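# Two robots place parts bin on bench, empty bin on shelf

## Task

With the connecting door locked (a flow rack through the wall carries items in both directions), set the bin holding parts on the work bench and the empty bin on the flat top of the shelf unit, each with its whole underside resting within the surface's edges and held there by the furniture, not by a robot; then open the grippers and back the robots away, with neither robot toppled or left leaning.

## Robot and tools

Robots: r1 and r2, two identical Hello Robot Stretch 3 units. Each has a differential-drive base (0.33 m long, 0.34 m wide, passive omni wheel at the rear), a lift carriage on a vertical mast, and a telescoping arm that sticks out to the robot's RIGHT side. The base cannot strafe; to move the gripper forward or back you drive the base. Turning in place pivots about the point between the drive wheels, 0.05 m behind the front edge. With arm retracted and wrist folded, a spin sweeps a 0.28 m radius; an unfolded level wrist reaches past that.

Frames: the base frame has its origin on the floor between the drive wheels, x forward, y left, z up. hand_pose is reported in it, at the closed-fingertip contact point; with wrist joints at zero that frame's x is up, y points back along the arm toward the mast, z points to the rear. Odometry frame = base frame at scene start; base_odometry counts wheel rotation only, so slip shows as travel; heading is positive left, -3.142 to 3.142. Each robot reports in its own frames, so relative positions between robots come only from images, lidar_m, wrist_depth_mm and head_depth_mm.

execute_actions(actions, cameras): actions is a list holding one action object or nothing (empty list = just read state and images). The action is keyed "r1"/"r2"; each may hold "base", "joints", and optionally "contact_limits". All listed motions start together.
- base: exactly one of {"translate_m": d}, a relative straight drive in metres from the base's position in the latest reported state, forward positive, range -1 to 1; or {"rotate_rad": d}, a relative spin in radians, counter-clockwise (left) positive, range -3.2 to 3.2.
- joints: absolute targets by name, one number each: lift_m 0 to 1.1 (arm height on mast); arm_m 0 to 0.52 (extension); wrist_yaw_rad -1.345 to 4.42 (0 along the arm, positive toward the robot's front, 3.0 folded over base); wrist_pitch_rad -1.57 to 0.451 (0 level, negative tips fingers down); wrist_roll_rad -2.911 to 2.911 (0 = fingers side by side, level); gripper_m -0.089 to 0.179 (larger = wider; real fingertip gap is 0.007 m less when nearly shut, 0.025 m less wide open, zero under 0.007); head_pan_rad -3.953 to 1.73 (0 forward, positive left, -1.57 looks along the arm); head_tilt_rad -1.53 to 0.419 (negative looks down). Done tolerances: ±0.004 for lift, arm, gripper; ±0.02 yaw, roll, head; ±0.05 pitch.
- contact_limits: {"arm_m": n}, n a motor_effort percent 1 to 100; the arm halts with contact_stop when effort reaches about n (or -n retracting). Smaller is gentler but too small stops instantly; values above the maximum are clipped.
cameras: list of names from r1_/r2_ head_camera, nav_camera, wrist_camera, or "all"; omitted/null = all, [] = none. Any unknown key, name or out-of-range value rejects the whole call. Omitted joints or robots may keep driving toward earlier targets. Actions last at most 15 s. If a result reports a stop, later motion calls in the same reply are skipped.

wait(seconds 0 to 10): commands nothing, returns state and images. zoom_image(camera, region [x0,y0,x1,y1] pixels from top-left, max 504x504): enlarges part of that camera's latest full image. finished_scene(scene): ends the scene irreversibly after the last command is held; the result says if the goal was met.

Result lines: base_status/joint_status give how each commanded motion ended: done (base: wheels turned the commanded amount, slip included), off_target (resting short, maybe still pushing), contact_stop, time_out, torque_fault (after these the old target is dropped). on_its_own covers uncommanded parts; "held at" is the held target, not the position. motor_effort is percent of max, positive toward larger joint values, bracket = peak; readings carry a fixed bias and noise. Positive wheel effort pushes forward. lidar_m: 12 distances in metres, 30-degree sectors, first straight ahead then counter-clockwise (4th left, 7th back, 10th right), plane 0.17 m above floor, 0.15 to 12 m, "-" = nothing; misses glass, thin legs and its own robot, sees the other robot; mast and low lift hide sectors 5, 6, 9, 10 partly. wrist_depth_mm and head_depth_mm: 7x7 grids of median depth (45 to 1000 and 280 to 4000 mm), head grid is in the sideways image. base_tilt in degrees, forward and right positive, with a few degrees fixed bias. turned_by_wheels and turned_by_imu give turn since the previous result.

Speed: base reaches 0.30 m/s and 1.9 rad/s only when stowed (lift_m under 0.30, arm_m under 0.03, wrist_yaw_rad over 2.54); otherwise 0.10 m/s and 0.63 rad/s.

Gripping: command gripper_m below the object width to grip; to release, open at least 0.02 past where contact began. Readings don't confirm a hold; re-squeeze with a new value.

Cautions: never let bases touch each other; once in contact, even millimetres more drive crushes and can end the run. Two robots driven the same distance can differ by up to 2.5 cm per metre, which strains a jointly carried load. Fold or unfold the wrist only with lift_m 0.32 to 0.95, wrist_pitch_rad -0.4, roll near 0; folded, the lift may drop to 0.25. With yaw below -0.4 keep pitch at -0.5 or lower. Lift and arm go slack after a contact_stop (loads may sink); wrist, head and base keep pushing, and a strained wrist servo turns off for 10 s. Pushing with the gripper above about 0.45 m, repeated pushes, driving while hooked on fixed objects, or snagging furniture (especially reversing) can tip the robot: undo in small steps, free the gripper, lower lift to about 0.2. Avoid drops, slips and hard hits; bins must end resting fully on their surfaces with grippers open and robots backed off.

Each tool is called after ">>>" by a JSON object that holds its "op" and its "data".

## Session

>>> {"op": "execute_actions", "data": {"actions": [], "cameras": ["r1_nav_camera","r2_nav_camera"]}}

Scene clock: 0.00 s.
r1.base_odometry: x=+0.000 y=+0.000 heading=+0.000 (m, m, rad; r1's odometry frame)
r1.turned_by_wheels: +0.000 (rad since the last result)
r1.turned_by_imu: +0.000 (rad since the last result)
r1.base_tilt: forward=-0.7 right=+0.9 (deg)
r1.lidar_m: 1.02 1.02 1.51 1.51 3.39 2.59 1.79 1.68 1.51 1.04 0.98 0.99
r1.head_depth_mm: 1156 1142 1124 1110 1104 1095 1075 / 1298 1279 1271 1245 1234 1215 1199 / 1493 1467 1438 1419 1395 1460 1352 / 1682 1714 1674 1653 1622 1651 1327 / 1837 2063 1990 1973 1907 1853 1231 / 1851 2461 2449 2374 2319 2246 1142 / 1877 2775 3103 3014 3042 2914 1095
r1.base_status: not commanded
r1.joint_positions: lift_m=+0.321 arm_m=-0.002 wrist_yaw_rad=+3.036 wrist_pitch_rad=-0.391 wrist_roll_rad=-0.009 gripper_m=+0.037 head_pan_rad=-0.003 head_tilt_rad=-0.020
r1.joint_status: not commanded
r1.motor_effort: left_wheel=+0 right_wheel=+0 lift_m=+30 arm_m=+0 wrist_yaw_rad=+0 wrist_pitch_rad=+7 wrist_roll_rad=+0 gripper_m=+0 head_pan_rad=+0 head_tilt_rad=+2 (%)
r1.hand_pose: x=+0.0027 y=+0.0834 z=+0.3395 quat_wxyz=(+0.174, +0.697, +0.102, +0.689) (m; r1's base frame)
r1.wrist_depth_mm: - - - - - - - / - - - - - - - / 997 986 - - - - - / 781 781 788 799 849 862 863 / 636 637 - 667 689 688 708 / 537 555 - 555 - 586 585 / 477 - - - 489 498 514
r2.base_odometry: x=+0.000 y=+0.000 heading=+0.000 (m, m, rad; r2's odometry frame)
r2.turned_by_wheels: +0.000 (rad since the last result)
r2.turned_by_imu: +0.000 (rad since the last result)
r2.base_tilt: forward=-0.3 right=+1.8 (deg)
r2.lidar_m: 0.78 0.90 1.13 1.12 1.29 2.19 3.54 2.04 2.23 1.52 0.92 0.78
r2.head_depth_mm: 674 679 684 692 698 702 707 / 695 700 708 710 717 722 733 / 711 718 728 734 741 745 753 / 737 741 751 755 763 770 778 / 759 765 773 780 788 797 804 / 783 788 797 804 816 820 828 / 808 820 824 831 842 851 860
r2.base_status: not commanded
r2.joint_positions: lift_m=+0.549 arm_m=+0.000 wrist_yaw_rad=+3.106 wrist_pitch_rad=-0.505 wrist_roll_rad=-0.009 gripper_m=+0.037 head_pan_rad=+0.018 head_tilt_rad=-0.002
r2.joint_status: not commanded
r2.motor_effort: left_wheel=+0 right_wheel=+1 lift_m=+30 arm_m=+0 wrist_yaw_rad=+1 wrist_pitch_rad=+6 wrist_roll_rad=+0 gripper_m=+0 head_pan_rad=+1 head_tilt_rad=+1 (%)
r2.hand_pose: x=-0.0136 y=+0.0677 z=+0.5431 quat_wxyz=(+0.188, +0.684, +0.165, +0.685) (m; r2's base frame)
r2.wrist_depth_mm: - - - - - - 982 / - - - - - - - / - - - - - - - / - - - - - - - / 940 935 - 925 942 925 956 / 792 796 - 790 813 806 809 / 698 684 675 690 683 695 697
pictures: r1_nav_camera (sideways: a quarter turn counterclockwise sets it upright), r2_nav_camera (sideways: a quarter turn counterclockwise sets it upright)
camera_calibration (this result's frames):
r1_nav_camera: T_world_to_cam=[[0.0384445, -0.0225062, 0.999007, -1.25634], [0.0314504, -0.999224, -0.0237213, 0.0797978], [0.998766, 0.0323311, -0.0377069, -0.00751663], [0, 0, 0, 1]] pos_world=[0.0532972, 0.0517035, 1.25671]
r2_nav_camera: T_world_to_cam=[[0.0550709, 0.0346906, 0.99788, -1.26003], [-0.00908575, -0.999337, 0.0352427, 0.00770094], [0.998441, -0.0110073, -0.0547193, 0.0197071], [0, 0, 0, 1]] pos_world=[0.0497847, 0.051624, 1.25817]
Images, in order (width x height): r1_nav_camera 672x504, r2_nav_camera 672x504.

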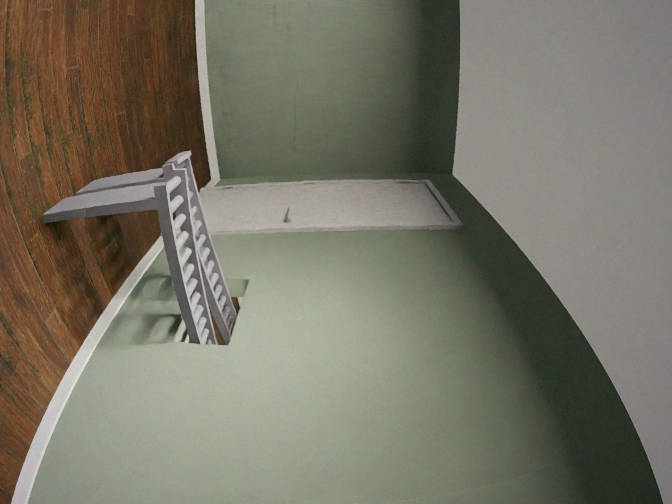

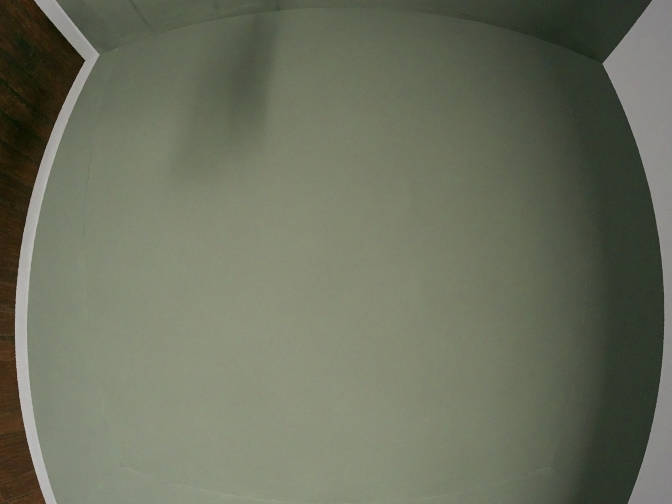

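>>> {"op": "execute_actions", "data": {"actions": [{"r1":{"joints":{"head_pan_rad":1.5,"head_tilt_rad":-0.5,"lift_m":0.27}},"r2":{"joints":{"head_pan_rad":-2.5,"head_tilt_rad":-0.45,"lift_m":0.27}}}], "cameras": ["r1_head_camera","r1_nav_camera","r2_head_camera","r2_nav_camera"]}}

Scene clock: 3.50 s.
r1.base_odometry: x=+0.000 y=+0.000 heading=+0.000 (m, m, rad; r1's odometry frame)
r1.turned_by_wheels: +0.000 (rad since the last result)
r1.turned_by_imu: -0.001 (rad since the last result)
r1.base_tilt: forward=-0.7 right=+0.9 (deg)
r1.lidar_m: 1.03 1.02 1.52 1.51 3.37 2.59 1.79 1.68 1.51 1.04 0.98 1.00
r1.head_depth_mm: 3239 3362 3411 2813 2198 1691 1373 / 3577 3767 2208 2779 2190 1694 1364 / 3844 - 2166 2631 2006 1671 1357 / 3732 - 2129 3042 2150 1642 1338 / 3479 3750 2439 2999 2138 1643 1333 / 3227 3464 3575 2843 2092 1632 1323 / 3026 3263 3520 2924 2094 1628 1320
r1.base_status: not commanded
r1.joint_positions: lift_m=+0.270 arm_m=-0.002 wrist_yaw_rad=+3.036 wrist_pitch_rad=-0.392 wrist_roll_rad=-0.009 gripper_m=+0.037 head_pan_rad=+1.493 head_tilt_rad=-0.494
r1.joint_status: all done
r1.motor_effort: left_wheel=+0(0) right_wheel=+0(0) lift_m=+21(28) arm_m=+0(0) wrist_yaw_rad=+0(1) wrist_pitch_rad=+8(8) wrist_roll_rad=+0(0) gripper_m=+1(0) head_pan_rad=+3(30) head_tilt_rad=-3(34) (%)
r1.hand_pose: x=+0.0027 y=+0.0833 z=+0.2889 quat_wxyz=(+0.174, +0.697, +0.102, +0.689) (m; r1's base frame)
r1.wrist_depth_mm: - - - - - - - / - - - - - - - / 854 892 915 916 954 - - / 694 698 694 736 739 764 759 / 562 573 - 592 615 619 632 / 484 497 - - - 515 519 / - - - - 437 441 445
r2.base_odometry: x=+0.000 y=+0.000 heading=+0.000 (m, m, rad; r2's odometry frame)
r2.turned_by_wheels: +0.000 (rad since the last result)
r2.turned_by_imu: +0.000 (rad since the last result)
r2.base_tilt: forward=-0.5 right=+2.0 (deg)
r2.lidar_m: 0.78 0.90 1.13 1.13 1.29 2.19 3.55 2.03 2.23 1.52 0.92 0.78
r2.head_depth_mm: 3334 3528 3665 2659 1943 1534 1261 / 3606 - 2895 2721 1939 1522 1257 / - - 2618 2576 1989 1549 1260 / - - 2642 2420 1995 1552 1280 / 3574 3806 - 2371 1990 1561 1285 / 3283 3503 3799 2788 2017 1568 1288 / 3103 3391 3558 2859 2031 1571 1290
r2.base_status: not commanded
r2.joint_positions: lift_m=+0.270 arm_m=+0.000 wrist_yaw_rad=+3.106 wrist_pitch_rad=-0.505 wrist_roll_rad=-0.009 gripper_m=+0.037 head_pan_rad=-2.493 head_tilt_rad=-0.444
r2.joint_status: all done
r2.motor_effort: left_wheel=+1(1) right_wheel=+0(0) lift_m=+25(25) arm_m=+0(0) wrist_yaw_rad=+1(0) wrist_pitch_rad=+6(6) wrist_roll_rad=+0(0) gripper_m=+0(0) head_pan_rad=-5(61) head_tilt_rad=-4(43) (%)
r2.hand_pose: x=-0.0136 y=+0.0677 z=+0.2638 quat_wxyz=(+0.189, +0.684, +0.166, +0.685) (m; r2's base frame)
r2.wrist_depth_mm: - - - - - - - / - - - - - - - / 835 807 826 800 832 805 817 / 658 644 666 644 650 656 654 / 546 542 - 565 545 549 544 / 465 - - - 471 474 463 / - - - - 408 406 411
pictures: r1_head_camera (sideways: a quarter turn clockwise sets it upright), r1_nav_camera (sideways: a quarter turn counterclockwise sets it upright), r2_head_camera (sideways: a quarter turn clockwise sets it upright), r2_nav_camera (sideways: a quarter turn counterclockwise sets it upright)
camera_calibration (this result's frames):
r1_head_camera: T_world_to_cam=[[0.010113, -0.471455, -0.881832, 1.1656], [-0.995329, 0.0799299, -0.0541477, 0.0774652], [0.096013, 0.87826, -0.468445, 0.568872], [0, 0, 0, 1]] pos_world=[0.0106964, 0.04372, 1.29855]
r1_nav_camera: T_world_to_cam=[[0.0605016, 0.486541, 0.87156, -1.08997], [0.997621, -0.0583866, -0.0366587, 0.0907282], [0.0330515, 0.871705, -0.488916, 0.585633], [0, 0, 0, 1]] pos_world=[-0.0439235, 0.0251128, 1.23963]
r2_head_camera: T_world_to_cam=[[0.382659, 0.262709, -0.885752, 1.17321], [0.614336, -0.788413, 0.0315645, -0.0441333], [-0.690046, -0.556228, -0.463085, 0.56426], [0, 0, 0, 1]] pos_world=[-0.032461, -0.0291504, 1.30187]
r2_nav_camera: T_world_to_cam=[[-0.360083, -0.315349, 0.878006, -1.10089], [-0.596382, 0.801532, 0.0432973, 0.000820258], [-0.717404, -0.508037, -0.476687, 0.579373], [0, 0, 0, 1]] pos_world=[0.0197225, -0.0534789, 1.24273]
Images, in order (width x height): r1_head_camera 896x504, r1_nav_camera 672x504, r2_head_camera 896x504, r2_nav_camera 672x504.

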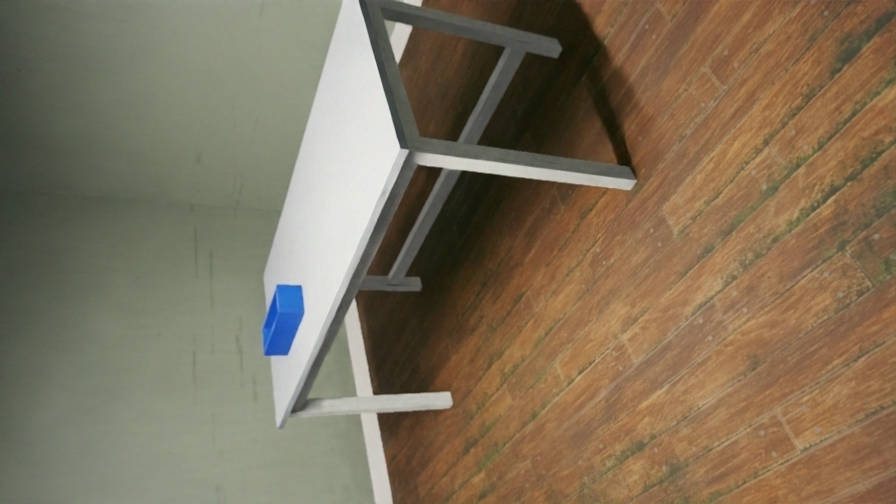

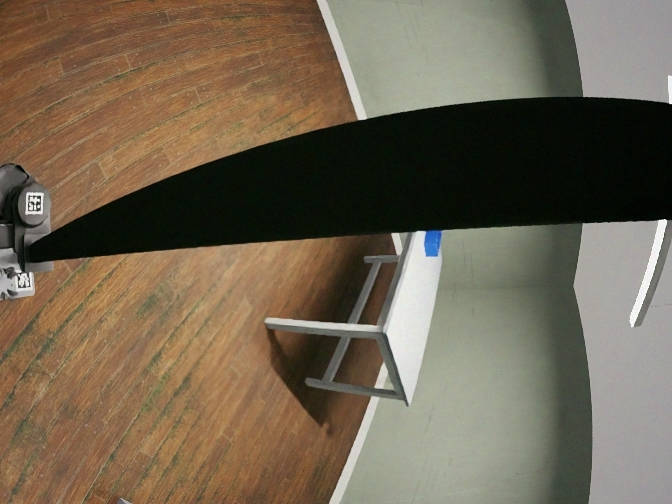

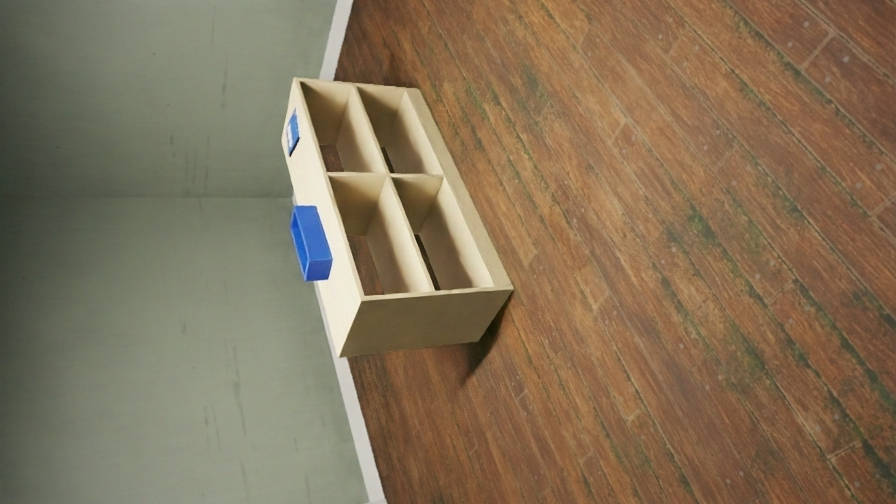

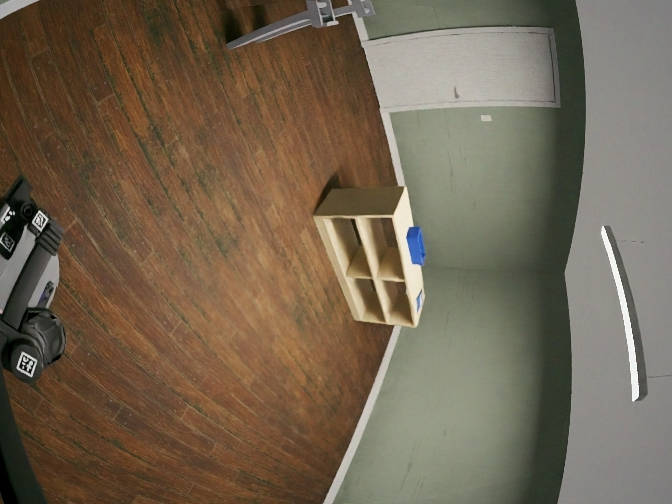

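>>> {"op": "execute_actions", "data": {"actions": [{"r1":{"base":{"rotate_rad":1.83},"joints":{"head_pan_rad":-1.57,"head_tilt_rad":-0.8}},"r2":{"base":{"rotate_rad":0.463},"joints":{"head_pan_rad":-1.57,"head_tilt_rad":-0.9}}}], "cameras": []}}

>>> {"op": "execute_actions", "data": {"actions": [{"r1":{"base":{"translate_m":1.0}},"r2":{"base":{"translate_m":-1.0}}}], "cameras": []}}

>>> {"op": "execute_actions", "data": {"actions": [{"r1":{"base":{"translate_m":1.0}},"r2":{"base":{"translate_m":-0.98}}}], "cameras": []}}

>>> {"op": "execute_actions", "data": {"actions": [{"r1":{"base":{"rotate_rad":0.38},"joints":{"lift_m":0.94,"wrist_pitch_rad":-0.4}},"r2":{"base":{"rotate_rad":-0.703},"joints":{"lift_m":0.9,"wrist_pitch_rad":-0.4}}}], "cameras": ["r1_head_camera","r2_head_camera"]}}

Scene clock: 6.67 s.
r1.base_odometry: x=+0.000 y=+0.000 heading=+1.830 (m, m, rad; r1's odometry frame)
r1.turned_by_wheels: +1.830 (rad since the last result)
r1.turned_by_imu: +1.806 (rad since the last result)
r1.base_tilt: forward=-0.7 right=+0.9 (deg)
r1.lidar_m: 2.68 3.34 2.05 1.69 1.68 1.19 0.98 0.98 1.08 1.02 3.11 1.51
r1.head_depth_mm: 1411 1582 1514 1682 1604 1363 1171 / 1682 1702 1379 1888 1595 1351 1169 / 2043 2134 1322 1947 1608 1336 1169 / 2669 2811 1218 1569 1564 1324 1160 / 2779 3066 2166 1843 1553 1319 1150 / 2677 2995 2397 1879 1560 1307 1150 / 2629 2918 2374 1865 1534 1311 1136
r1.base_status: done
r1.joint_positions: lift_m=+0.270 arm_m=-0.002 wrist_yaw_rad=+3.036 wrist_pitch_rad=-0.392 wrist_roll_rad=-0.009 gripper_m=+0.037 head_pan_rad=-1.563 head_tilt_rad=-0.791
r1.joint_status: all done
r1.motor_effort: left_wheel=-2(8) right_wheel=+3(11) lift_m=+21(21) arm_m=+0(1) wrist_yaw_rad=+1(0) wrist_pitch_rad=+8(8) wrist_roll_rad=-1(0) gripper_m=+0(0) head_pan_rad=-2(30) head_tilt_rad=-5(29) (%)
r1.hand_pose: x=+0.0027 y=+0.0833 z=+0.2889 quat_wxyz=(+0.174, +0.697, +0.102, +0.689) (m; r1's base frame)
r1.wrist_depth_mm: - - - - - - - / - - - - - - - / 875 887 907 - 979 970 - / 690 681 691 722 740 723 776 / 560 579 - 596 602 614 619 / 479 509 - - - 508 526 / - - - - 442 449 440
r2.base_odometry: x=+0.000 y=+0.000 heading=+0.463 (m, m, rad; r2's odometry frame)
r2.turned_by_wheels: +0.463 (rad since the last result)
r2.turned_by_imu: +0.469 (rad since the last result)
r2.base_tilt: forward=-0.5 right=+1.9 (deg)
r2.lidar_m: 0.87 1.13 1.13 1.25 1.99 3.53 2.43 2.03 1.52 0.96 0.79 0.78
r2.head_depth_mm: 1537 2131 1841 1548 1352 1199 1072 / 1479 1801 1831 1567 1363 1197 1107 / 1239 1476 1773 1580 1367 1204 - / 1077 1245 1495 1581 1377 1217 1075 / 956 1085 1257 1485 1368 1215 1078 / 854 961 1096 1286 1371 1220 1084 / 770 861 971 1113 1292 1228 1091
r2.base_status: done
r2.joint_positions: lift_m=+0.270 arm_m=+0.000 wrist_yaw_rad=+3.106 wrist_pitch_rad=-0.505 wrist_roll_rad=-0.009 gripper_m=+0.037 head_pan_rad=-1.577 head_tilt_rad=-0.889
r2.joint_status: all done
r2.motor_effort: left_wheel=-1(7) right_wheel=+3(9) lift_m=+25(25) arm_m=+0(0) wrist_yaw_rad=+1(1) wrist_pitch_rad=+6(6) wrist_roll_rad=+0(0) gripper_m=+0(0) head_pan_rad=+5(63) head_tilt_rad=-6(42) (%)
r2.hand_pose: x=-0.0136 y=+0.0677 z=+0.2638 quat_wxyz=(+0.189, +0.684, +0.166, +0.685) (m; r2's base frame)
r2.wrist_depth_mm: - - - - - 960 893 / - - - - - - 901 / 823 817 849 828 835 824 839 / 663 663 649 659 644 659 661 / 547 547 - 570 541 545 554 / 461 - - - 471 463 464 / - - - - 411 401 405
pictures: none
No camera images: the call's "cameras" was empty. Leave "cameras" out to get every camera's image.

Scene clock: 11.67 s.
r1.base_odometry: x=-0.256 y=+0.967 heading=+1.830 (m, m, rad; r1's odometry frame)
r1.turned_by_wheels: +0.000 (rad since the last result)
r1.turned_by_imu: -0.002 (rad since the last result)
r1.base_tilt: forward=-0.7 right=+1.0 (deg)
r1.lidar_m: 1.67 2.41 2.47 2.03 2.03 2.24 1.93 1.93 1.42 2.77 0.80 1.62
r1.head_depth_mm: 2759 3048 2541 1958 1597 1354 1174 / 2727 3104 2532 1948 1603 1354 1169 / 2681 2969 2486 1922 1575 1342 1164 / 2590 2901 2456 1903 1576 1334 1158 / 2446 2828 2438 1902 1561 1323 1154 / 2407 2722 2390 1890 1546 1324 1151 / 2343 2544 1037 1709 1470 1310 1140
r1.base_status: done
r1.joint_positions: lift_m=+0.270 arm_m=-0.002 wrist_yaw_rad=+3.036 wrist_pitch_rad=-0.392 wrist_roll_rad=-0.009 gripper_m=+0.037 head_pan_rad=-1.563 head_tilt_rad=-0.791
r1.joint_status: not commanded
r1.motor_effort: left_wheel=-2(6) right_wheel=+3(12) lift_m=+22(21) arm_m=+0(1) wrist_yaw_rad=+0(0) wrist_pitch_rad=+8(8) wrist_roll_rad=-1(1) gripper_m=+1(1) head_pan_rad=-2(2) head_tilt_rad=-5(5) (%)
r1.hand_pose: x=+0.0027 y=+0.0833 z=+0.2888 quat_wxyz=(+0.174, +0.697, +0.102, +0.689) (m; r1's base frame)
r1.wrist_depth_mm: - - - - - - - / - - - - - - - / 855 908 922 925 959 976 - / 689 707 715 735 733 741 786 / 566 568 - 584 625 622 615 / 484 504 - - - 510 522 / - - - - 430 440 452
r2.base_odometry: x=-0.895 y=-0.446 heading=+0.463 (m, m, rad; r2's odometry frame)
r2.turned_by_wheels: +0.000 (rad since the last result)
r2.turned_by_imu: +0.000 (rad since the last result)
r2.base_tilt: forward=-0.6 right=+1.9 (deg)
r2.lidar_m: 1.72 1.78 1.77 1.97 2.77 2.77 1.42 1.10 2.98 1.25 1.56 1.55
r2.head_depth_mm: 2622 2236 1846 1558 1353 1198 1074 / 2695 2242 1851 1570 1373 1203 1105 / 2401 2200 1847 1579 1358 1206 - / 1420 1493 1734 1580 1372 1219 1072 / 1767 1393 1745 1600 1382 1219 1089 / 1561 1897 1896 1609 1388 1217 1096 / 1588 1718 1868 1597 1389 1232 1094
r2.base_status: done
r2.joint_positions: lift_m=+0.270 arm_m=+0.000 wrist_yaw_rad=+3.106 wrist_pitch_rad=-0.505 wrist_roll_rad=-0.009 gripper_m=+0.037 head_pan_rad=-1.577 head_tilt_rad=-0.889
r2.joint_status: not commanded
r2.motor_effort: left_wheel=-1(10) right_wheel=+3(4) lift_m=+24(25) arm_m=+0(0) wrist_yaw_rad=+0(0) wrist_pitch_rad=+6(6) wrist_roll_rad=+0(0) gripper_m=+0(0) head_pan_rad=+5(5) head_tilt_rad=-7(6) (%)
r2.hand_pose: x=-0.0136 y=+0.0677 z=+0.2638 quat_wxyz=(+0.189, +0.684, +0.166, +0.685) (m; r2's base frame)
r2.wrist_depth_mm: - - - - - - - / - - - - - - - / 847 821 810 830 834 841 824 / 661 658 660 652 653 656 674 / 551 546 - 556 546 544 537 / 460 - - - 469 470 460 / - - - - 405 408 405
pictures: none
No camera images: the call's "cameras" was empty. Leave "cameras" out to get every camera's image.

Scene clock: 16.67 s.
r1.base_odometry: x=-0.512 y=+1.933 heading=+1.830 (m, m, rad; r1's odometry frame)
r1.turned_by_wheels: +0.000 (rad since the last result)
r1.turned_by_imu: -0.002 (rad since the last result)
r1.base_tilt: forward=-0.7 right=+0.9 (deg)
r1.lidar_m: 1.47 1.46 1.61 2.37 2.36 2.63 2.90 2.24 0.99 1.12 1.11 0.69
r1.head_depth_mm: 2455 2681 1012 789 1606 1349 1170 / 2400 2583 1005 785 1548 1343 1173 / 2305 2545 996 779 1497 1342 1162 / 2225 2485 982 772 1456 1331 1157 / 2160 2347 976 766 683 1336 1149 / 2108 2319 967 758 661 1320 1148 / 2009 2274 954 692 655 1320 1147
r1.base_status: done
r1.joint_positions: lift_m=+0.270 arm_m=-0.002 wrist_yaw_rad=+3.036 wrist_pitch_rad=-0.392 wrist_roll_rad=-0.009 gripper_m=+0.037 head_pan_rad=-1.563 head_tilt_rad=-0.791
r1.joint_status: not commanded
r1.motor_effort: left_wheel=-2(6) right_wheel=+3(11) lift_m=+22(22) arm_m=+0(1) wrist_yaw_rad=+1(1) wrist_pitch_rad=+8(8) wrist_roll_rad=+0(0) gripper_m=+1(1) head_pan_rad=-2(2) head_tilt_rad=-4(5) (%)
r1.hand_pose: x=+0.0027 y=+0.0833 z=+0.2888 quat_wxyz=(+0.174, +0.697, +0.102, +0.689) (m; r1's base frame)
r1.wrist_depth_mm: - - - - - - - / - - - - - - - / 877 893 880 933 985 987 995 / 691 689 728 722 767 768 783 / 564 578 - 585 631 610 621 / 490 498 - - - 516 524 / - - - - 433 447 450
r2.base_odometry: x=-1.772 y=-0.884 heading=+0.463 (m, m, rad; r2's odometry frame)
r2.turned_by_wheels: +0.000 (rad since the last result)
r2.turned_by_imu: +0.000 (rad since the last result)
r2.base_tilt: forward=-0.7 right=+2.1 (deg)
r2.lidar_m: 2.55 2.42 2.41 2.47 2.03 0.92 0.92 0.45 0.83 0.53 1.68 2.30
r2.head_depth_mm: 2112 2264 1829 823 740 924 1069 / 2311 2256 1834 827 943 1137 1106 / 2435 2286 1859 831 1022 1185 - / 2614 2280 1880 1532 1240 1212 1074 / 2722 2300 1879 1591 1377 1214 1082 / 2505 2313 1887 1599 1375 1215 1089 / 2250 2362 1905 1602 1388 1229 1091
r2.base_status: done
r2.joint_positions: lift_m=+0.270 arm_m=+0.000 wrist_yaw_rad=+3.106 wrist_pitch_rad=-0.505 wrist_roll_rad=-0.009 gripper_m=+0.037 head_pan_rad=-1.577 head_tilt_rad=-0.889
r2.joint_status: not commanded
r2.motor_effort: left_wheel=-1(7) right_wheel=+3(7) lift_m=+24(24) arm_m=+0(0) wrist_yaw_rad=+0(1) wrist_pitch_rad=+6(6) wrist_roll_rad=+0(0) gripper_m=+0(0) head_pan_rad=+5(5) head_tilt_rad=-7(7) (%)
r2.hand_pose: x=-0.0136 y=+0.0677 z=+0.2638 quat_wxyz=(+0.189, +0.684, +0.166, +0.685) (m; r2's base frame)
r2.wrist_depth_mm: - - - - - - - / - - - - - - - / 835 843 804 833 832 839 834 / 675 645 659 656 645 661 656 / 549 539 - 566 551 552 546 / 461 - - - 473 463 464 / - - - - 410 405 407
pictures: none
No camera images: the call's "cameras" was empty. Leave "cameras" out to get every camera's image.

Scene clock: 23.60 s.
r1.base_odometry: x=-0.512 y=+1.933 heading=+2.210 (m, m, rad; r1's odometry frame)
r1.turned_by_wheels: +0.380 (rad since the last result)
r1.turned_by_imu: +0.374 (rad since the last result)
r1.base_tilt: forward=-0.7 right=+1.0 (deg)
r1.lidar_m: 1.46 1.53 2.15 2.36 2.48 2.95 2.24 0.99 1.15 1.11 0.71 0.69
r1.head_depth_mm: 2072 2354 1015 828 - - 1181 / 2083 2357 1000 798 - - 1169 / 2111 2355 996 778 - - - / 2109 2351 983 726 - - - / 2131 2385 977 721 - - 1146 / 2137 2353 963 724 675 - 1144 / 2162 2360 957 732 1435 1318 1144
r1.base_status: done
r1.joint_positions: lift_m=+0.940 arm_m=-0.002 wrist_yaw_rad=+3.036 wrist_pitch_rad=-0.415 wrist_roll_rad=-0.009 gripper_m=+0.037 head_pan_rad=-1.563 head_tilt_rad=-0.791
r1.joint_status: all done
r1.motor_effort: left_wheel=-3(9) right_wheel=+3(9) lift_m=+37(38) arm_m=+1(0) wrist_yaw_rad=+1(1) wrist_pitch_rad=+8(7) wrist_roll_rad=-1(0) gripper_m=+1(1) head_pan_rad=-2(2) head_tilt_rad=-4(6) (%)
r1.hand_pose: x=+0.0024 y=+0.0805 z=+0.9531 quat_wxyz=(+0.182, +0.695, +0.110, +0.687) (m; r1's base frame)
r1.wrist_depth_mm: - - - - - - - / - - - - - - - / - - - - - - - / - - - - - - - / - - - - - - - / - - - - - - - / - - - - - - -
r2.base_odometry: x=-1.772 y=-0.884 heading=-0.240 (m, m, rad; r2's odometry frame)
r2.turned_by_wheels: -0.703 (rad since the last result)
r2.turned_by_imu: -0.712 (rad since the last result)
r2.base_tilt: forward=-0.8 right=+1.7 (deg)
r2.lidar_m: 1.67 2.39 2.51 2.41 2.50 2.10 2.02 0.92 0.45 2.36 0.53 1.71
r2.head_depth_mm: 2115 2239 1844 - - 1180 1070 / 2104 2251 1847 799 - 1174 - / 2077 2246 1869 814 - - - / 2064 2265 1865 811 - 1168 1101 / 2093 2235 1892 836 - 1175 1088 / 2053 2255 1900 843 964 1178 1093 / 2021 2267 1888 849 846 1202 1093
r2.base_status: done
r2.joint_positions: lift_m=+0.900 arm_m=+0.000 wrist_yaw_rad=+3.106 wrist_pitch_rad=-0.420 wrist_roll_rad=-0.009 gripper_m=+0.037 head_pan_rad=-1.577 head_tilt_rad=-0.889
r2.joint_status: all done
r2.motor_effort: left_wheel=+2(7) right_wheel=-2(6) lift_m=+35(39) arm_m=+0(0) wrist_yaw_rad=+0(1) wrist_pitch_rad=+10(14) wrist_roll_rad=+0(0) gripper_m=+0(0) head_pan_rad=+5(5) head_tilt_rad=-7(6) (%)
r2.hand_pose: x=-0.0132 y=+0.0793 z=+0.9121 quat_wxyz=(+0.159, +0.691, +0.136, +0.692) (m; r2's base frame)
r2.wrist_depth_mm: - - - - - - - / - - - - - - - / - - - - - - - / - - - - - - - / - - - - - - - / - - - - - - - / - - - - - - -
pictures: r1_head_camera (sideways: a quarter turn clockwise sets it upright), r2_head_camera (sideways: a quarter turn clockwise sets it upright)
camera_calibration (this result's frames):
r1_head_camera: T_world_to_cam=[[-0.0521813, 0.706384, -0.705903, 0.936634], [0.998397, 0.0213889, -0.0523994, 0.0630066], [-0.0219156, -0.707506, -0.706368, 0.879113], [0, 0, 0, 1]] pos_world=[0.00523547, -0.0409936, 1.28545]
r2_head_camera: T_world_to_cam=[[0.0265453, 0.799637, -0.599897, 0.802793], [0.999388, -0.00755547, 0.0341515, -0.0498308], [0.0227763, -0.600437, -0.799348, 0.997318], [0, 0, 0, 1]] pos_world=[0.00577475, -0.0434932, 1.2805]
Images, in order (width x height): r1_head_camera 896x504, r2_head_camera 896x504.

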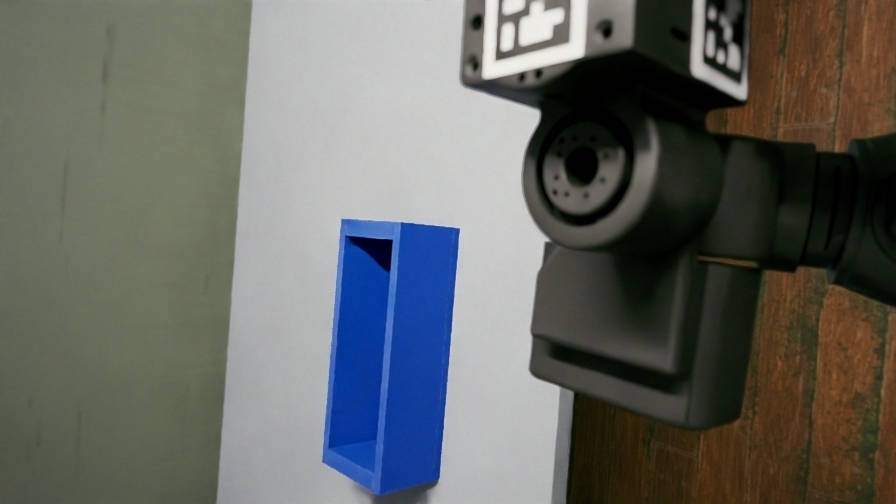

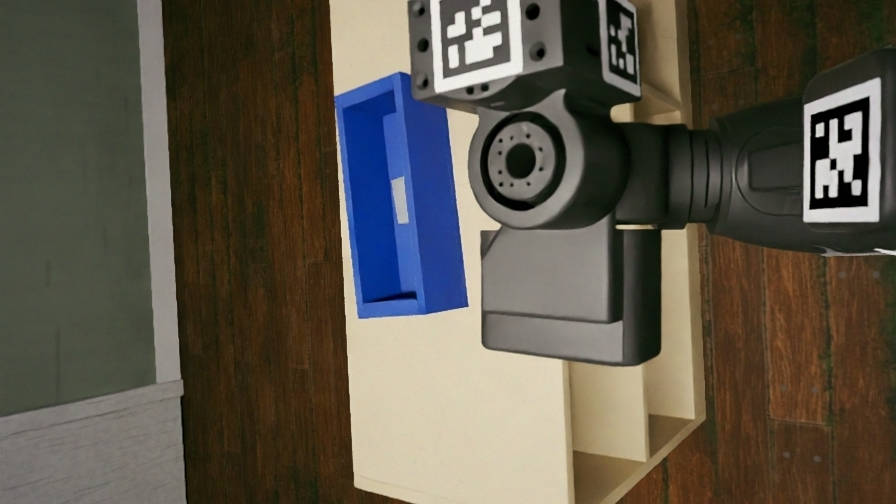

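>>> {"op": "execute_actions", "data": {"actions": [{"r1":{"base":{"rotate_rad":-0.6},"joints":{"wrist_yaw_rad":0}},"r2":{"base":{"translate_m":-0.025},"joints":{"wrist_yaw_rad":0}}}], "cameras": []}}

>>> {"op": "execute_actions", "data": {"actions": [{"r1":{"base":{"translate_m":0.18},"joints":{"lift_m":1.02,"wrist_pitch_rad":-1.55,"wrist_roll_rad":1.57,"gripper_m":0.179}},"r2":{"joints":{"wrist_pitch_rad":-1.55,"wrist_roll_rad":1.5,"gripper_m":0.179,"arm_m":0.25}}}], "cameras": []}}

>>> {"op": "execute_actions", "data": {"actions": [{"r1":{"base":{"rotate_rad":0.56},"joints":{"arm_m":0.43}},"r2":{"joints":{"arm_m":0.457,"lift_m":0.86}}}], "cameras": ["r1_head_camera","r2_head_camera","r1_wrist_camera","r2_wrist_camera"]}}

Scene clock: 26.60 s.
r1.base_odometry: x=-0.512 y=+1.933 heading=+1.610 (m, m, rad; r1's odometry frame)
r1.turned_by_wheels: -0.600 (rad since the last result)
r1.turned_by_imu: -0.596 (rad since the last result)
r1.base_tilt: forward=-0.7 right=+0.9 (deg)
r1.lidar_m: 0.69 1.46 1.49 1.99 2.38 2.43 3.05 2.23 0.99 1.17 1.11 1.14
r1.head_depth_mm: 3008 3365 1012 873 - - - / 2857 3132 1004 847 - - - / 2662 1384 992 826 - - - / 2483 1368 981 820 - 1323 1122 / 2354 2513 971 765 1477 1327 1152 / 2210 2408 962 760 677 1322 1145 / 2121 2310 956 756 641 1312 1141
r1.base_status: done
r1.joint_positions: lift_m=+0.940 arm_m=-0.002 wrist_yaw_rad=+0.003 wrist_pitch_rad=-0.415 wrist_roll_rad=-0.009 gripper_m=+0.037 head_pan_rad=-1.563 head_tilt_rad=-0.791
r1.joint_status: all done
r1.motor_effort: left_wheel=+2(7) right_wheel=-3(7) lift_m=+36(36) arm_m=+1(0) wrist_yaw_rad=-1(0) wrist_pitch_rad=+8(7) wrist_roll_rad=+0(0) gripper_m=+1(1) head_pan_rad=-2(2) head_tilt_rad=-4(4) (%)
r1.hand_pose: x=-0.0209 y=-0.3679 z=+0.9531 quat_wxyz=(+0.695, +0.147, -0.688, -0.144) (m; r1's base frame)
r1.wrist_depth_mm: - - - - - - - / - 899 909 932 973 - - / 631 641 671 662 691 718 - / 486 509 527 534 548 604 - / 412 429 438 442 - - - / 356 363 379 - - - - / 314 326 - - - - -
r2.base_odometry: x=-1.796 y=-0.878 heading=-0.240 (m, m, rad; r2's odometry frame)
r2.turned_by_wheels: +0.000 (rad since the last result)
r2.turned_by_imu: +0.000 (rad since the last result)
r2.base_tilt: forward=-0.7 right=+2.0 (deg)
r2.lidar_m: 1.70 2.41 2.50 2.41 2.50 2.07 1.99 0.90 0.44 2.35 0.54 0.56
r2.head_depth_mm: 2086 2242 1826 - - - 1071 / 2086 2228 1850 808 - 1147 1109 / 2081 2254 1856 - - 1168 1111 / 2073 2269 1866 796 965 1178 1101 / 2058 2241 1871 806 955 1176 1088 / 2058 2242 1878 845 959 1182 1084 / 2002 2257 1902 849 898 1184 1096
r2.base_status: done
r2.joint_positions: lift_m=+0.900 arm_m=+0.000 wrist_yaw_rad=+0.003 wrist_pitch_rad=-0.420 wrist_roll_rad=-0.009 gripper_m=+0.037 head_pan_rad=-1.577 head_tilt_rad=-0.889
r2.joint_status: all done
r2.motor_effort: left_wheel=+2(5) right_wheel=-2(7) lift_m=+35(35) arm_m=+0(0) wrist_yaw_rad=-2(1) wrist_pitch_rad=+10(10) wrist_roll_rad=+0(0) gripper_m=+0(0) head_pan_rad=+5(5) head_tilt_rad=-8(7) (%)
r2.hand_pose: x=-0.0209 y=-0.3689 z=+0.9121 quat_wxyz=(+0.695, +0.149, -0.688, -0.146) (m; r2's base frame)
r2.wrist_depth_mm: - - - - - - - / - - - - - - - / - - - - - - - / - - - - - - - / - - - 540 615 639 639 / 574 536 - 437 519 532 529 / 455 454 451 453 450 454 460
pictures: none
No camera images: the call's "cameras" was empty. Leave "cameras" out to get every camera's image.

Scene clock: 29.67 s.
r1.base_odometry: x=-0.519 y=+2.113 heading=+1.610 (m, m, rad; r1's odometry frame)
r1.turned_by_wheels: +0.000 (rad since the last result)
r1.turned_by_imu: -0.001 (rad since the last result)
r1.base_tilt: forward=-0.7 right=+0.9 (deg)
r1.lidar_m: 0.51 1.30 1.34 1.78 2.47 2.52 3.19 2.38 1.09 1.07 1.02 0.54
r1.head_depth_mm: 2909 3257 - - - - - / 2716 1398 - - - - 1137 / 2547 2705 - - - - - / 2374 2622 983 770 658 - - / 2255 2469 976 765 632 1337 1111 / 2122 2386 963 672 624 1264 1145 / 2022 2290 960 686 621 564 1136
r1.base_status: done
r1.joint_positions: lift_m=+1.020 arm_m=-0.002 wrist_yaw_rad=+0.002 wrist_pitch_rad=-1.542 wrist_roll_rad=+1.565 gripper_m=+0.179 head_pan_rad=-1.563 head_tilt_rad=-0.791
r1.joint_status: all done
r1.motor_effort: left_wheel=+2(8) right_wheel=-2(3) lift_m=+36(41) arm_m=+0(0) wrist_yaw_rad=-1(0) wrist_pitch_rad=-4(7) wrist_roll_rad=+2(3) gripper_m=+1(86) head_pan_rad=-2(1) head_tilt_rad=-5(4) (%)
r1.hand_pose: x=-0.0216 y=-0.1261 z=+0.9015 quat_wxyz=(+0.003, +0.002, -0.717, -0.697) (m; r1's base frame)
r1.wrist_depth_mm: - - - - 986 999 980 / - - - - - - - / - - - - - - - / 386 - - - - - - / 326 - - - - - - / - - - - - - - / 351 345 - - - - -
r2.base_odometry: x=-1.796 y=-0.878 heading=-0.240 (m, m, rad; r2's odometry frame)
r2.turned_by_wheels: +0.000 (rad since the last result)
r2.turned_by_imu: +0.000 (rad since the last result)
r2.base_tilt: forward=-0.5 right=+2.1 (deg)
r2.lidar_m: 1.70 2.41 2.50 2.41 2.50 2.07 2.00 0.90 0.44 2.35 0.54 0.55
r2.head_depth_mm: 2063 - - 800 978 1174 1071 / 2060 - 1839 805 943 1179 1108 / 2050 - - 793 950 1167 1108 / 2057 2200 1953 800 952 1175 1102 / 2063 2270 1877 805 953 1183 1084 / 2072 2263 1883 841 959 1183 1087 / 2014 2264 1922 847 901 1187 1091
r2.base_status: not commanded
r2.joint_positions: lift_m=+0.900 arm_m=+0.250 wrist_yaw_rad=+0.001 wrist_pitch_rad=-1.541 wrist_roll_rad=+1.497 gripper_m=+0.179 head_pan_rad=-1.577 head_tilt_rad=-0.889
r2.joint_status: all done
r2.motor_effort: left_wheel=+2(2) right_wheel=-2(2) lift_m=+35(35) arm_m=+4(4) wrist_yaw_rad=-1(2) wrist_pitch_rad=-5(10) wrist_roll_rad=+2(4) gripper_m=+0(85) head_pan_rad=+5(5) head_tilt_rad=-6(6) (%)
r2.hand_pose: x=-0.0216 y=-0.3779 z=+0.7816 quat_wxyz=(+0.027, +0.026, -0.717, -0.696) (m; r2's base frame)
r2.wrist_depth_mm: 234 306 311 888 918 931 923 / 246 311 319 934 932 938 929 / 308 315 325 941 - - 958 / 283 307 332 963 976 - 985 / 321 302 343 982 961 990 - / - 321 347 - - - - / - 317 353 - - - -
pictures: none
No camera images: the call's "cameras" was empty. Leave "cameras" out to get every camera's image.

Scene clock: 34.03 s.
r1.base_odometry: x=-0.519 y=+2.113 heading=+2.170 (m, m, rad; r1's odometry frame)
r1.turned_by_wheels: +0.560 (rad since the last result)
r1.turned_by_imu: +0.555 (rad since the last result)
r1.base_tilt: forward=-0.7 right=+0.9 (deg)
r1.lidar_m: 1.31 1.36 1.85 2.46 2.55 3.16 2.38 1.09 1.05 1.02 0.52 0.51
r1.head_depth_mm: - 2281 1013 789 647 1297 1179 / - 2269 1002 718 642 1284 1170 / - 2329 996 708 637 1279 1159 / 2020 2275 982 667 633 1276 1160 / 2015 2324 972 705 631 1277 1153 / 2024 2308 960 715 626 1273 1146 / 2032 2318 955 754 621 1278 1117
r1.base_status: done
r1.joint_positions: lift_m=+1.020 arm_m=+0.430 wrist_yaw_rad=+0.000 wrist_pitch_rad=-1.543 wrist_roll_rad=+1.566 gripper_m=+0.179 head_pan_rad=-1.563 head_tilt_rad=-0.791
r1.joint_status: all done
r1.motor_effort: left_wheel=-2(5) right_wheel=+4(7) lift_m=+36(36) arm_m=+3(2) wrist_yaw_rad=+1(1) wrist_pitch_rad=-4(4) wrist_roll_rad=+2(3) gripper_m=+1(1) head_pan_rad=-2(2) head_tilt_rad=-5(5) (%)
r1.hand_pose: x=-0.0215 y=-0.5575 z=+0.9016 quat_wxyz=(+0.002, +0.001, -0.717, -0.697) (m; r1's base frame)
r1.wrist_depth_mm: 286 285 280 240 205 275 274 / 292 291 288 279 273 282 282 / 302 300 298 284 282 290 290 / 310 310 304 293 290 302 - / 321 318 314 305 297 311 - / - 331 320 315 313 324 - / 349 340 331 309 328 332 -
r2.base_odometry: x=-1.796 y=-0.878 heading=-0.240 (m, m, rad; r2's odometry frame)
r2.turned_by_wheels: +0.000 (rad since the last result)
r2.turned_by_imu: +0.000 (rad since the last result)
r2.base_tilt: forward=-0.5 right=+2.1 (deg)
r2.lidar_m: 1.71 2.41 2.50 2.41 2.51 2.07 2.00 0.89 0.44 2.36 0.54 0.55
r2.head_depth_mm: 2082 2319 - - 977 1175 1069 / 2013 - 1841 801 949 1169 1111 / 1973 - 1868 794 948 1167 1113 / 2035 2276 1837 796 950 1181 1095 / 2056 2221 1874 803 956 1182 1083 / 2028 2234 1891 841 960 1189 1088 / 2014 2266 1920 845 900 1190 1098
r2.base_status: not commanded
r2.joint_positions: lift_m=+0.860 arm_m=+0.457 wrist_yaw_rad=+0.001 wrist_pitch_rad=-1.542 wrist_roll_rad=+1.497 gripper_m=+0.179 head_pan_rad=-1.577 head_tilt_rad=-0.889
r2.joint_status: all done
r2.motor_effort: left_wheel=+2(2) right_wheel=-2(2) lift_m=+24(26) arm_m=+4(5) wrist_yaw_rad=-1(1) wrist_pitch_rad=-4(5) wrist_roll_rad=+2(2) gripper_m=+0(0) head_pan_rad=+4(6) head_tilt_rad=-7(6) (%)
r2.hand_pose: x=-0.0216 y=-0.5847 z=+0.7421 quat_wxyz=(+0.027, +0.026, -0.716, -0.697) (m; r2's base frame)
r2.wrist_depth_mm: 848 271 225 236 280 284 895 / 848 278 268 263 287 287 902 / 846 282 260 280 293 295 - / 872 289 278 251 297 304 945 / 899 295 283 291 304 307 930 / 929 298 276 293 309 314 991 / - 309 285 290 319 990 -
pictures: r1_head_camera (sideways: a quarter turn clockwise sets it upright), r1_wrist_camera, r2_head_camera (sideways: a quarter turn clockwise sets it upright), r2_wrist_camera
camera_calibration (this result's frames):
r1_head_camera: T_world_to_cam=[[-0.0521811, 0.7064, -0.705887, 0.936613], [0.998397, 0.0213896, -0.0523991, 0.0630062], [-0.0219161, -0.70749, -0.706384, 0.879134], [0, 0, 0, 1]] pos_world=[0.00523545, -0.0409933, 1.28545]
r1_wrist_camera: T_world_to_cam=[[-0.0415879, 0.997741, -0.0527659, 0.602442], [0.982708, 0.0503843, 0.178178, -0.0815931], [0.180434, -0.0444434, -0.982583, 1.03074], [0, 0, 0, 1]] pos_world=[-0.080744, -0.55116, 1.05912]
r2_head_camera: T_world_to_cam=[[0.0265452, 0.799637, -0.599897, 0.802793], [0.999388, -0.00755535, 0.0341515, -0.0498308], [0.0227764, -0.600437, -0.799348, 0.997318], [0, 0, 0, 1]] pos_world=[0.00577476, -0.0434932, 1.2805]
r2_wrist_camera: T_world_to_cam=[[-0.0438164, 0.998824, 0.0207685, 0.559805], [0.987477, 0.0401464, 0.152567, -0.0255098], [0.151554, 0.0271934, -0.988075, 0.92153], [0, 0, 0, 1]] pos_world=[-0.0899426, -0.583181, 0.902807]
Images, in order (width x height): r1_head_camera 896x504, r1_wrist_camera 644x364, r2_head_camera 896x504, r2_wrist_camera 644x364.

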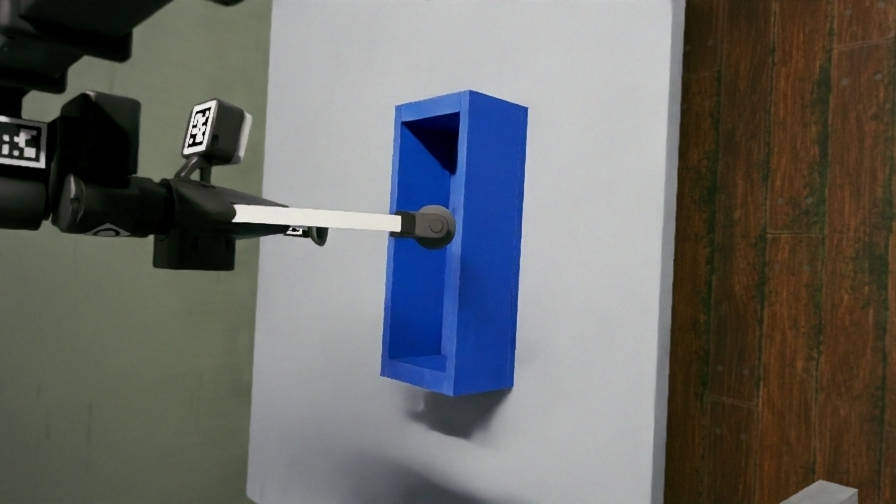

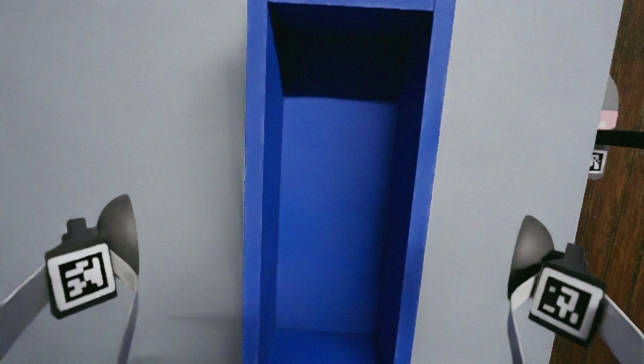

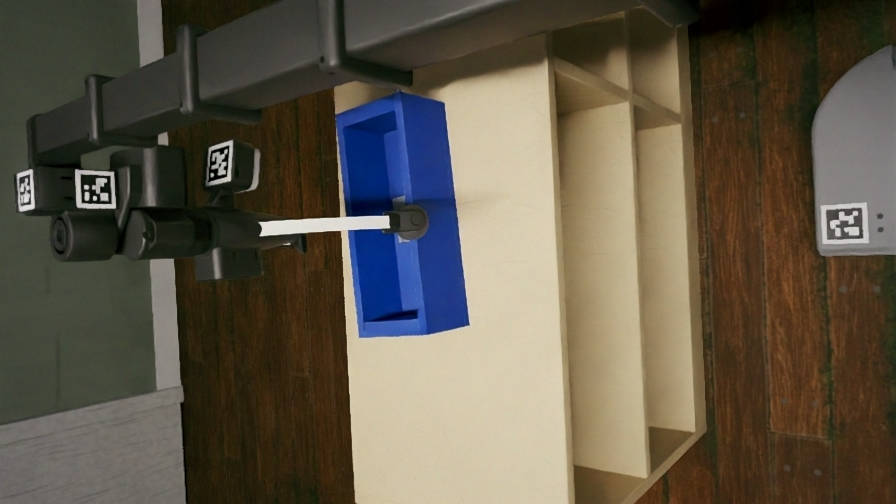

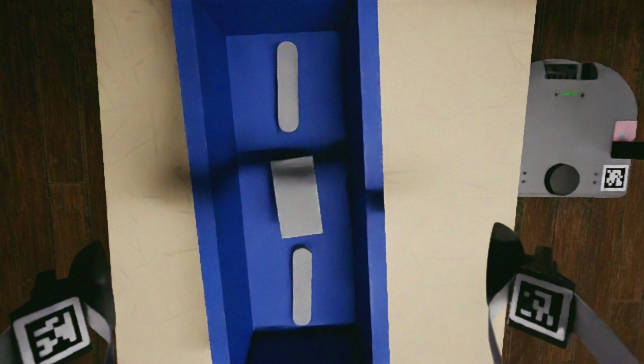

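>>> {"op": "execute_actions", "data": {"actions": [{"r1":{"joints":{"arm_m":0.425,"lift_m":0.94,"wrist_roll_rad":1.6}},"r2":{"base":{"translate_m":-0.015},"joints":{"arm_m":0.465,"lift_m":0.797,"wrist_roll_rad":1.45}}}], "cameras": []}}

>>> {"op": "execute_actions", "data": {"actions": [{"r1":{"joints":{"gripper_m":0.06}},"r2":{"joints":{"gripper_m":0.07}}}], "cameras": ["r1_head_camera","r2_head_camera","r1_wrist_camera","r2_wrist_camera"]}}

Scene clock: 36.80 s.
r1.base_odometry: x=-0.519 y=+2.113 heading=+2.170 (m, m, rad; r1's odometry frame)
r1.turned_by_wheels: +0.000 (rad since the last result)
r1.turned_by_imu: -0.001 (rad since the last result)
r1.base_tilt: forward=-0.7 right=+1.0 (deg)
r1.lidar_m: 1.31 1.36 1.84 2.46 2.55 3.16 2.38 1.09 1.05 1.02 0.52 0.51
r1.head_depth_mm: 2024 - - 763 645 1294 1171 / 1981 - 967 716 641 1288 1171 / 1988 - 922 708 638 1282 1165 / 2028 2303 944 703 633 1275 1156 / 2024 2292 972 703 629 1280 1156 / 2022 2299 962 712 625 1275 1147 / 2054 2353 954 754 621 1282 1117
r1.base_status: not commanded
r1.joint_positions: lift_m=+0.940 arm_m=+0.425 wrist_yaw_rad=+0.000 wrist_pitch_rad=-1.543 wrist_roll_rad=+1.595 gripper_m=+0.179 head_pan_rad=-1.563 head_tilt_rad=-0.791
r1.joint_status: all done
r1.motor_effort: left_wheel=-2(3) right_wheel=+4(3) lift_m=+21(32) arm_m=-2(2) wrist_yaw_rad=+0(1) wrist_pitch_rad=-4(4) wrist_roll_rad=+3(2) gripper_m=+1(1) head_pan_rad=-2(2) head_tilt_rad=-5(4) (%)
r1.hand_pose: x=-0.0215 y=-0.5530 z=+0.8222 quat_wxyz=(-0.008, -0.009, -0.717, -0.697) (m; r1's base frame)
r1.wrist_depth_mm: 207 206 151 196 189 197 201 / 216 213 155 200 198 204 204 / 222 219 157 205 197 211 212 / 228 227 161 214 193 219 217 / 234 233 163 221 188 225 225 / - 242 167 228 184 235 231 / 251 247 170 234 180 239 243
r2.base_odometry: x=-1.811 y=-0.874 heading=-0.240 (m, m, rad; r2's odometry frame)
r2.turned_by_wheels: +0.000 (rad since the last result)
r2.turned_by_imu: +0.000 (rad since the last result)
r2.base_tilt: forward=-0.6 right=+2.2 (deg)
r2.lidar_m: 1.72 2.43 2.50 2.41 2.51 2.06 1.98 0.88 0.44 0.74 0.56 0.55
r2.head_depth_mm: 2095 2223 1873 - - 1167 1066 / 2092 2286 891 792 898 1174 1107 / 2037 - 1375 790 949 1168 1115 / 2066 2256 1798 799 953 1177 1098 / 2070 2231 1872 803 952 1183 1087 / 2051 2226 1906 839 961 1190 1087 / 2037 2239 1912 843 928 1183 1094
r2.base_status: done
r2.joint_positions: lift_m=+0.797 arm_m=+0.465 wrist_yaw_rad=+0.001 wrist_pitch_rad=-1.542 wrist_roll_rad=+1.454 gripper_m=+0.179 head_pan_rad=-1.577 head_tilt_rad=-0.889
r2.joint_status: all done
r2.motor_effort: left_wheel=+2(2) right_wheel=-1(7) lift_m=+24(26) arm_m=+4(5) wrist_yaw_rad=-1(1) wrist_pitch_rad=-4(4) wrist_roll_rad=-3(2) gripper_m=+0(0) head_pan_rad=+5(5) head_tilt_rad=-8(6) (%)
r2.hand_pose: x=-0.0216 y=-0.5927 z=+0.6791 quat_wxyz=(+0.043, +0.041, -0.716, -0.696) (m; r2's base frame)
r2.wrist_depth_mm: 498 210 185 204 149 222 223 / 505 214 208 211 175 225 229 / 796 222 214 216 178 232 233 / 797 225 214 221 181 236 238 / 851 228 213 193 183 242 901 / 858 236 210 229 186 243 915 / - 242 206 233 189 251 935
pictures: none
No camera images: the call's "cameras" was empty. Leave "cameras" out to get every camera's image.

Scene clock: 38.47 s.
r1.base_odometry: x=-0.519 y=+2.113 heading=+2.170 (m, m, rad; r1's odometry frame)
r1.turned_by_wheels: +0.000 (rad since the last result)
r1.turned_by_imu: +0.000 (rad since the last result)
r1.base_tilt: forward=-0.7 right=+1.0 (deg)
r1.lidar_m: 1.30 1.35 1.85 2.46 2.55 3.17 2.38 1.09 1.05 1.02 0.52 0.51
r1.head_depth_mm: 2004 - - 763 646 1297 1173 / 1955 - 968 702 642 1289 1161 / 1984 - 919 701 638 1289 1164 / 2016 2302 946 711 634 1273 1163 / 2041 2297 972 675 628 1265 1160 / 2046 2292 968 716 626 1268 1147 / 2051 2314 949 753 623 1283 1124
r1.base_status: not commanded
r1.joint_positions: lift_m=+0.940 arm_m=+0.425 wrist_yaw_rad=+0.000 wrist_pitch_rad=-1.545 wrist_roll_rad=+1.595 gripper_m=+0.061 head_pan_rad=-1.563 head_tilt_rad=-0.791
r1.joint_status: all done
r1.motor_effort: left_wheel=-2(2) right_wheel=+4(4) lift_m=+22(23) arm_m=-2(2) wrist_yaw_rad=+0(1) wrist_pitch_rad=-3(4) wrist_roll_rad=+2(2) gripper_m=-21(97) head_pan_rad=-1(2) head_tilt_rad=-5(4) (%)
r1.hand_pose: x=-0.0215 y=-0.5524 z=+0.8222 quat_wxyz=(-0.008, -0.009, -0.716, -0.698) (m; r1's base frame)
r1.wrist_depth_mm: 207 207 156 190 187 121 200 / 213 214 160 197 193 204 207 / 221 219 163 203 188 212 211 / 227 226 167 209 184 217 218 / 234 233 170 216 179 224 226 / 242 243 175 225 176 - 231 / 254 249 177 231 173 243 236
r2.base_odometry: x=-1.811 y=-0.874 heading=-0.240 (m, m, rad; r2's odometry frame)
r2.turned_by_wheels: +0.000 (rad since the last result)
r2.turned_by_imu: +0.000 (rad since the last result)
r2.base_tilt: forward=-0.6 right=+2.0 (deg)
r2.lidar_m: 1.72 2.43 2.50 2.41 2.51 2.06 1.98 0.88 0.43 0.74 0.56 0.55
r2.head_depth_mm: 2090 2248 1890 - - 1162 1079 / 2064 2265 892 792 906 1181 1108 / 2042 - 1372 793 948 1161 1117 / 2071 2254 1820 797 953 1177 1099 / 2041 2264 1888 800 955 1181 1084 / 2048 2246 1879 839 955 1195 1091 / 2041 2236 1889 847 930 1180 1097
r2.base_status: not commanded
r2.joint_positions: lift_m=+0.797 arm_m=+0.465 wrist_yaw_rad=+0.001 wrist_pitch_rad=-1.540 wrist_roll_rad=+1.454 gripper_m=+0.071 head_pan_rad=-1.577 head_tilt_rad=-0.889
r2.joint_status: all done
r2.motor_effort: left_wheel=+2(2) right_wheel=-1(2) lift_m=+28(28) arm_m=+3(4) wrist_yaw_rad=+0(1) wrist_pitch_rad=-5(5) wrist_roll_rad=-3(3) gripper_m=-25(99) head_pan_rad=+5(4) head_tilt_rad=-7(7) (%)
r2.hand_pose: x=-0.0216 y=-0.5931 z=+0.6789 quat_wxyz=(+0.043, +0.041, -0.716, -0.695) (m; r2's base frame)
r2.wrist_depth_mm: 493 210 182 204 157 220 224 / 495 213 208 209 158 226 230 / 801 220 205 214 160 228 233 / 813 224 204 217 162 236 238 / 848 231 201 192 164 240 867 / 847 144 199 227 167 244 913 / 869 241 194 234 201 251 910
pictures: r1_head_camera (sideways: a quarter turn clockwise sets it upright), r1_wrist_camera, r2_head_camera (sideways: a quarter turn clockwise sets it upright), r2_wrist_camera
camera_calibration (this result's frames):
r1_head_camera: T_world_to_cam=[[-0.0521812, 0.7064, -0.705887, 0.936613], [0.998397, 0.0213897, -0.0523991, 0.0630062], [-0.021916, -0.70749, -0.706384, 0.879134], [0, 0, 0, 1]] pos_world=[0.00523545, -0.0409932, 1.28545]
r1_wrist_camera: T_world_to_cam=[[-0.0129246, 0.998643, -0.0504529, 0.59234], [0.983609, 0.0217732, 0.178996, -0.0841742], [0.179852, -0.0473125, -0.982555, 0.951368], [0, 0, 0, 1]] pos_world=[-0.0806553, -0.544692, 0.979724]
r2_head_camera: T_world_to_cam=[[0.0265452, 0.799637, -0.599897, 0.802793], [0.999388, -0.00755534, 0.0341515, -0.0498308], [0.0227764, -0.600437, -0.799348, 0.997318], [0, 0, 0, 1]] pos_world=[0.00577476, -0.0434932, 1.2805]
r2_wrist_camera: T_world_to_cam=[[-0.0866174, 0.996053, 0.0194018, 0.5679], [0.985029, 0.0827126, 0.151252, 0.0105581], [0.14905, 0.0322124, -0.988305, 0.862421], [0, 0, 0, 1]] pos_world=[-0.0897536, -0.594313, 0.839719]
Images, in order (width x height): r1_head_camera 896x504, r1_wrist_camera 644x364, r2_head_camera 896x504, r2_wrist_camera 644x364.

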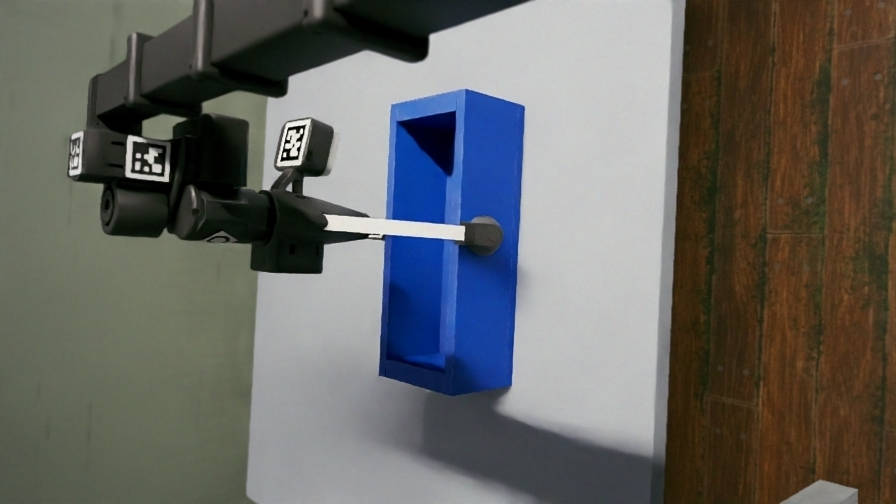

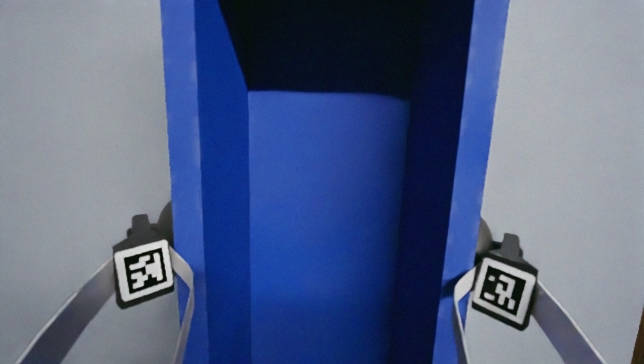

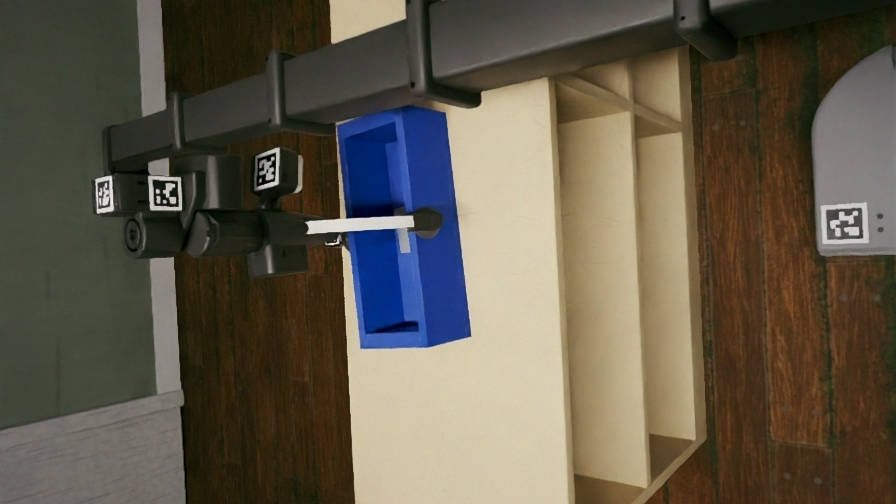

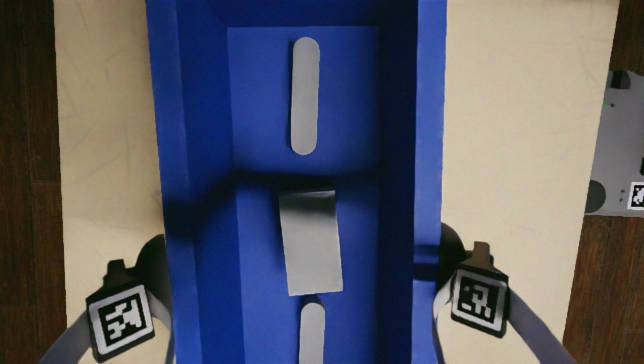

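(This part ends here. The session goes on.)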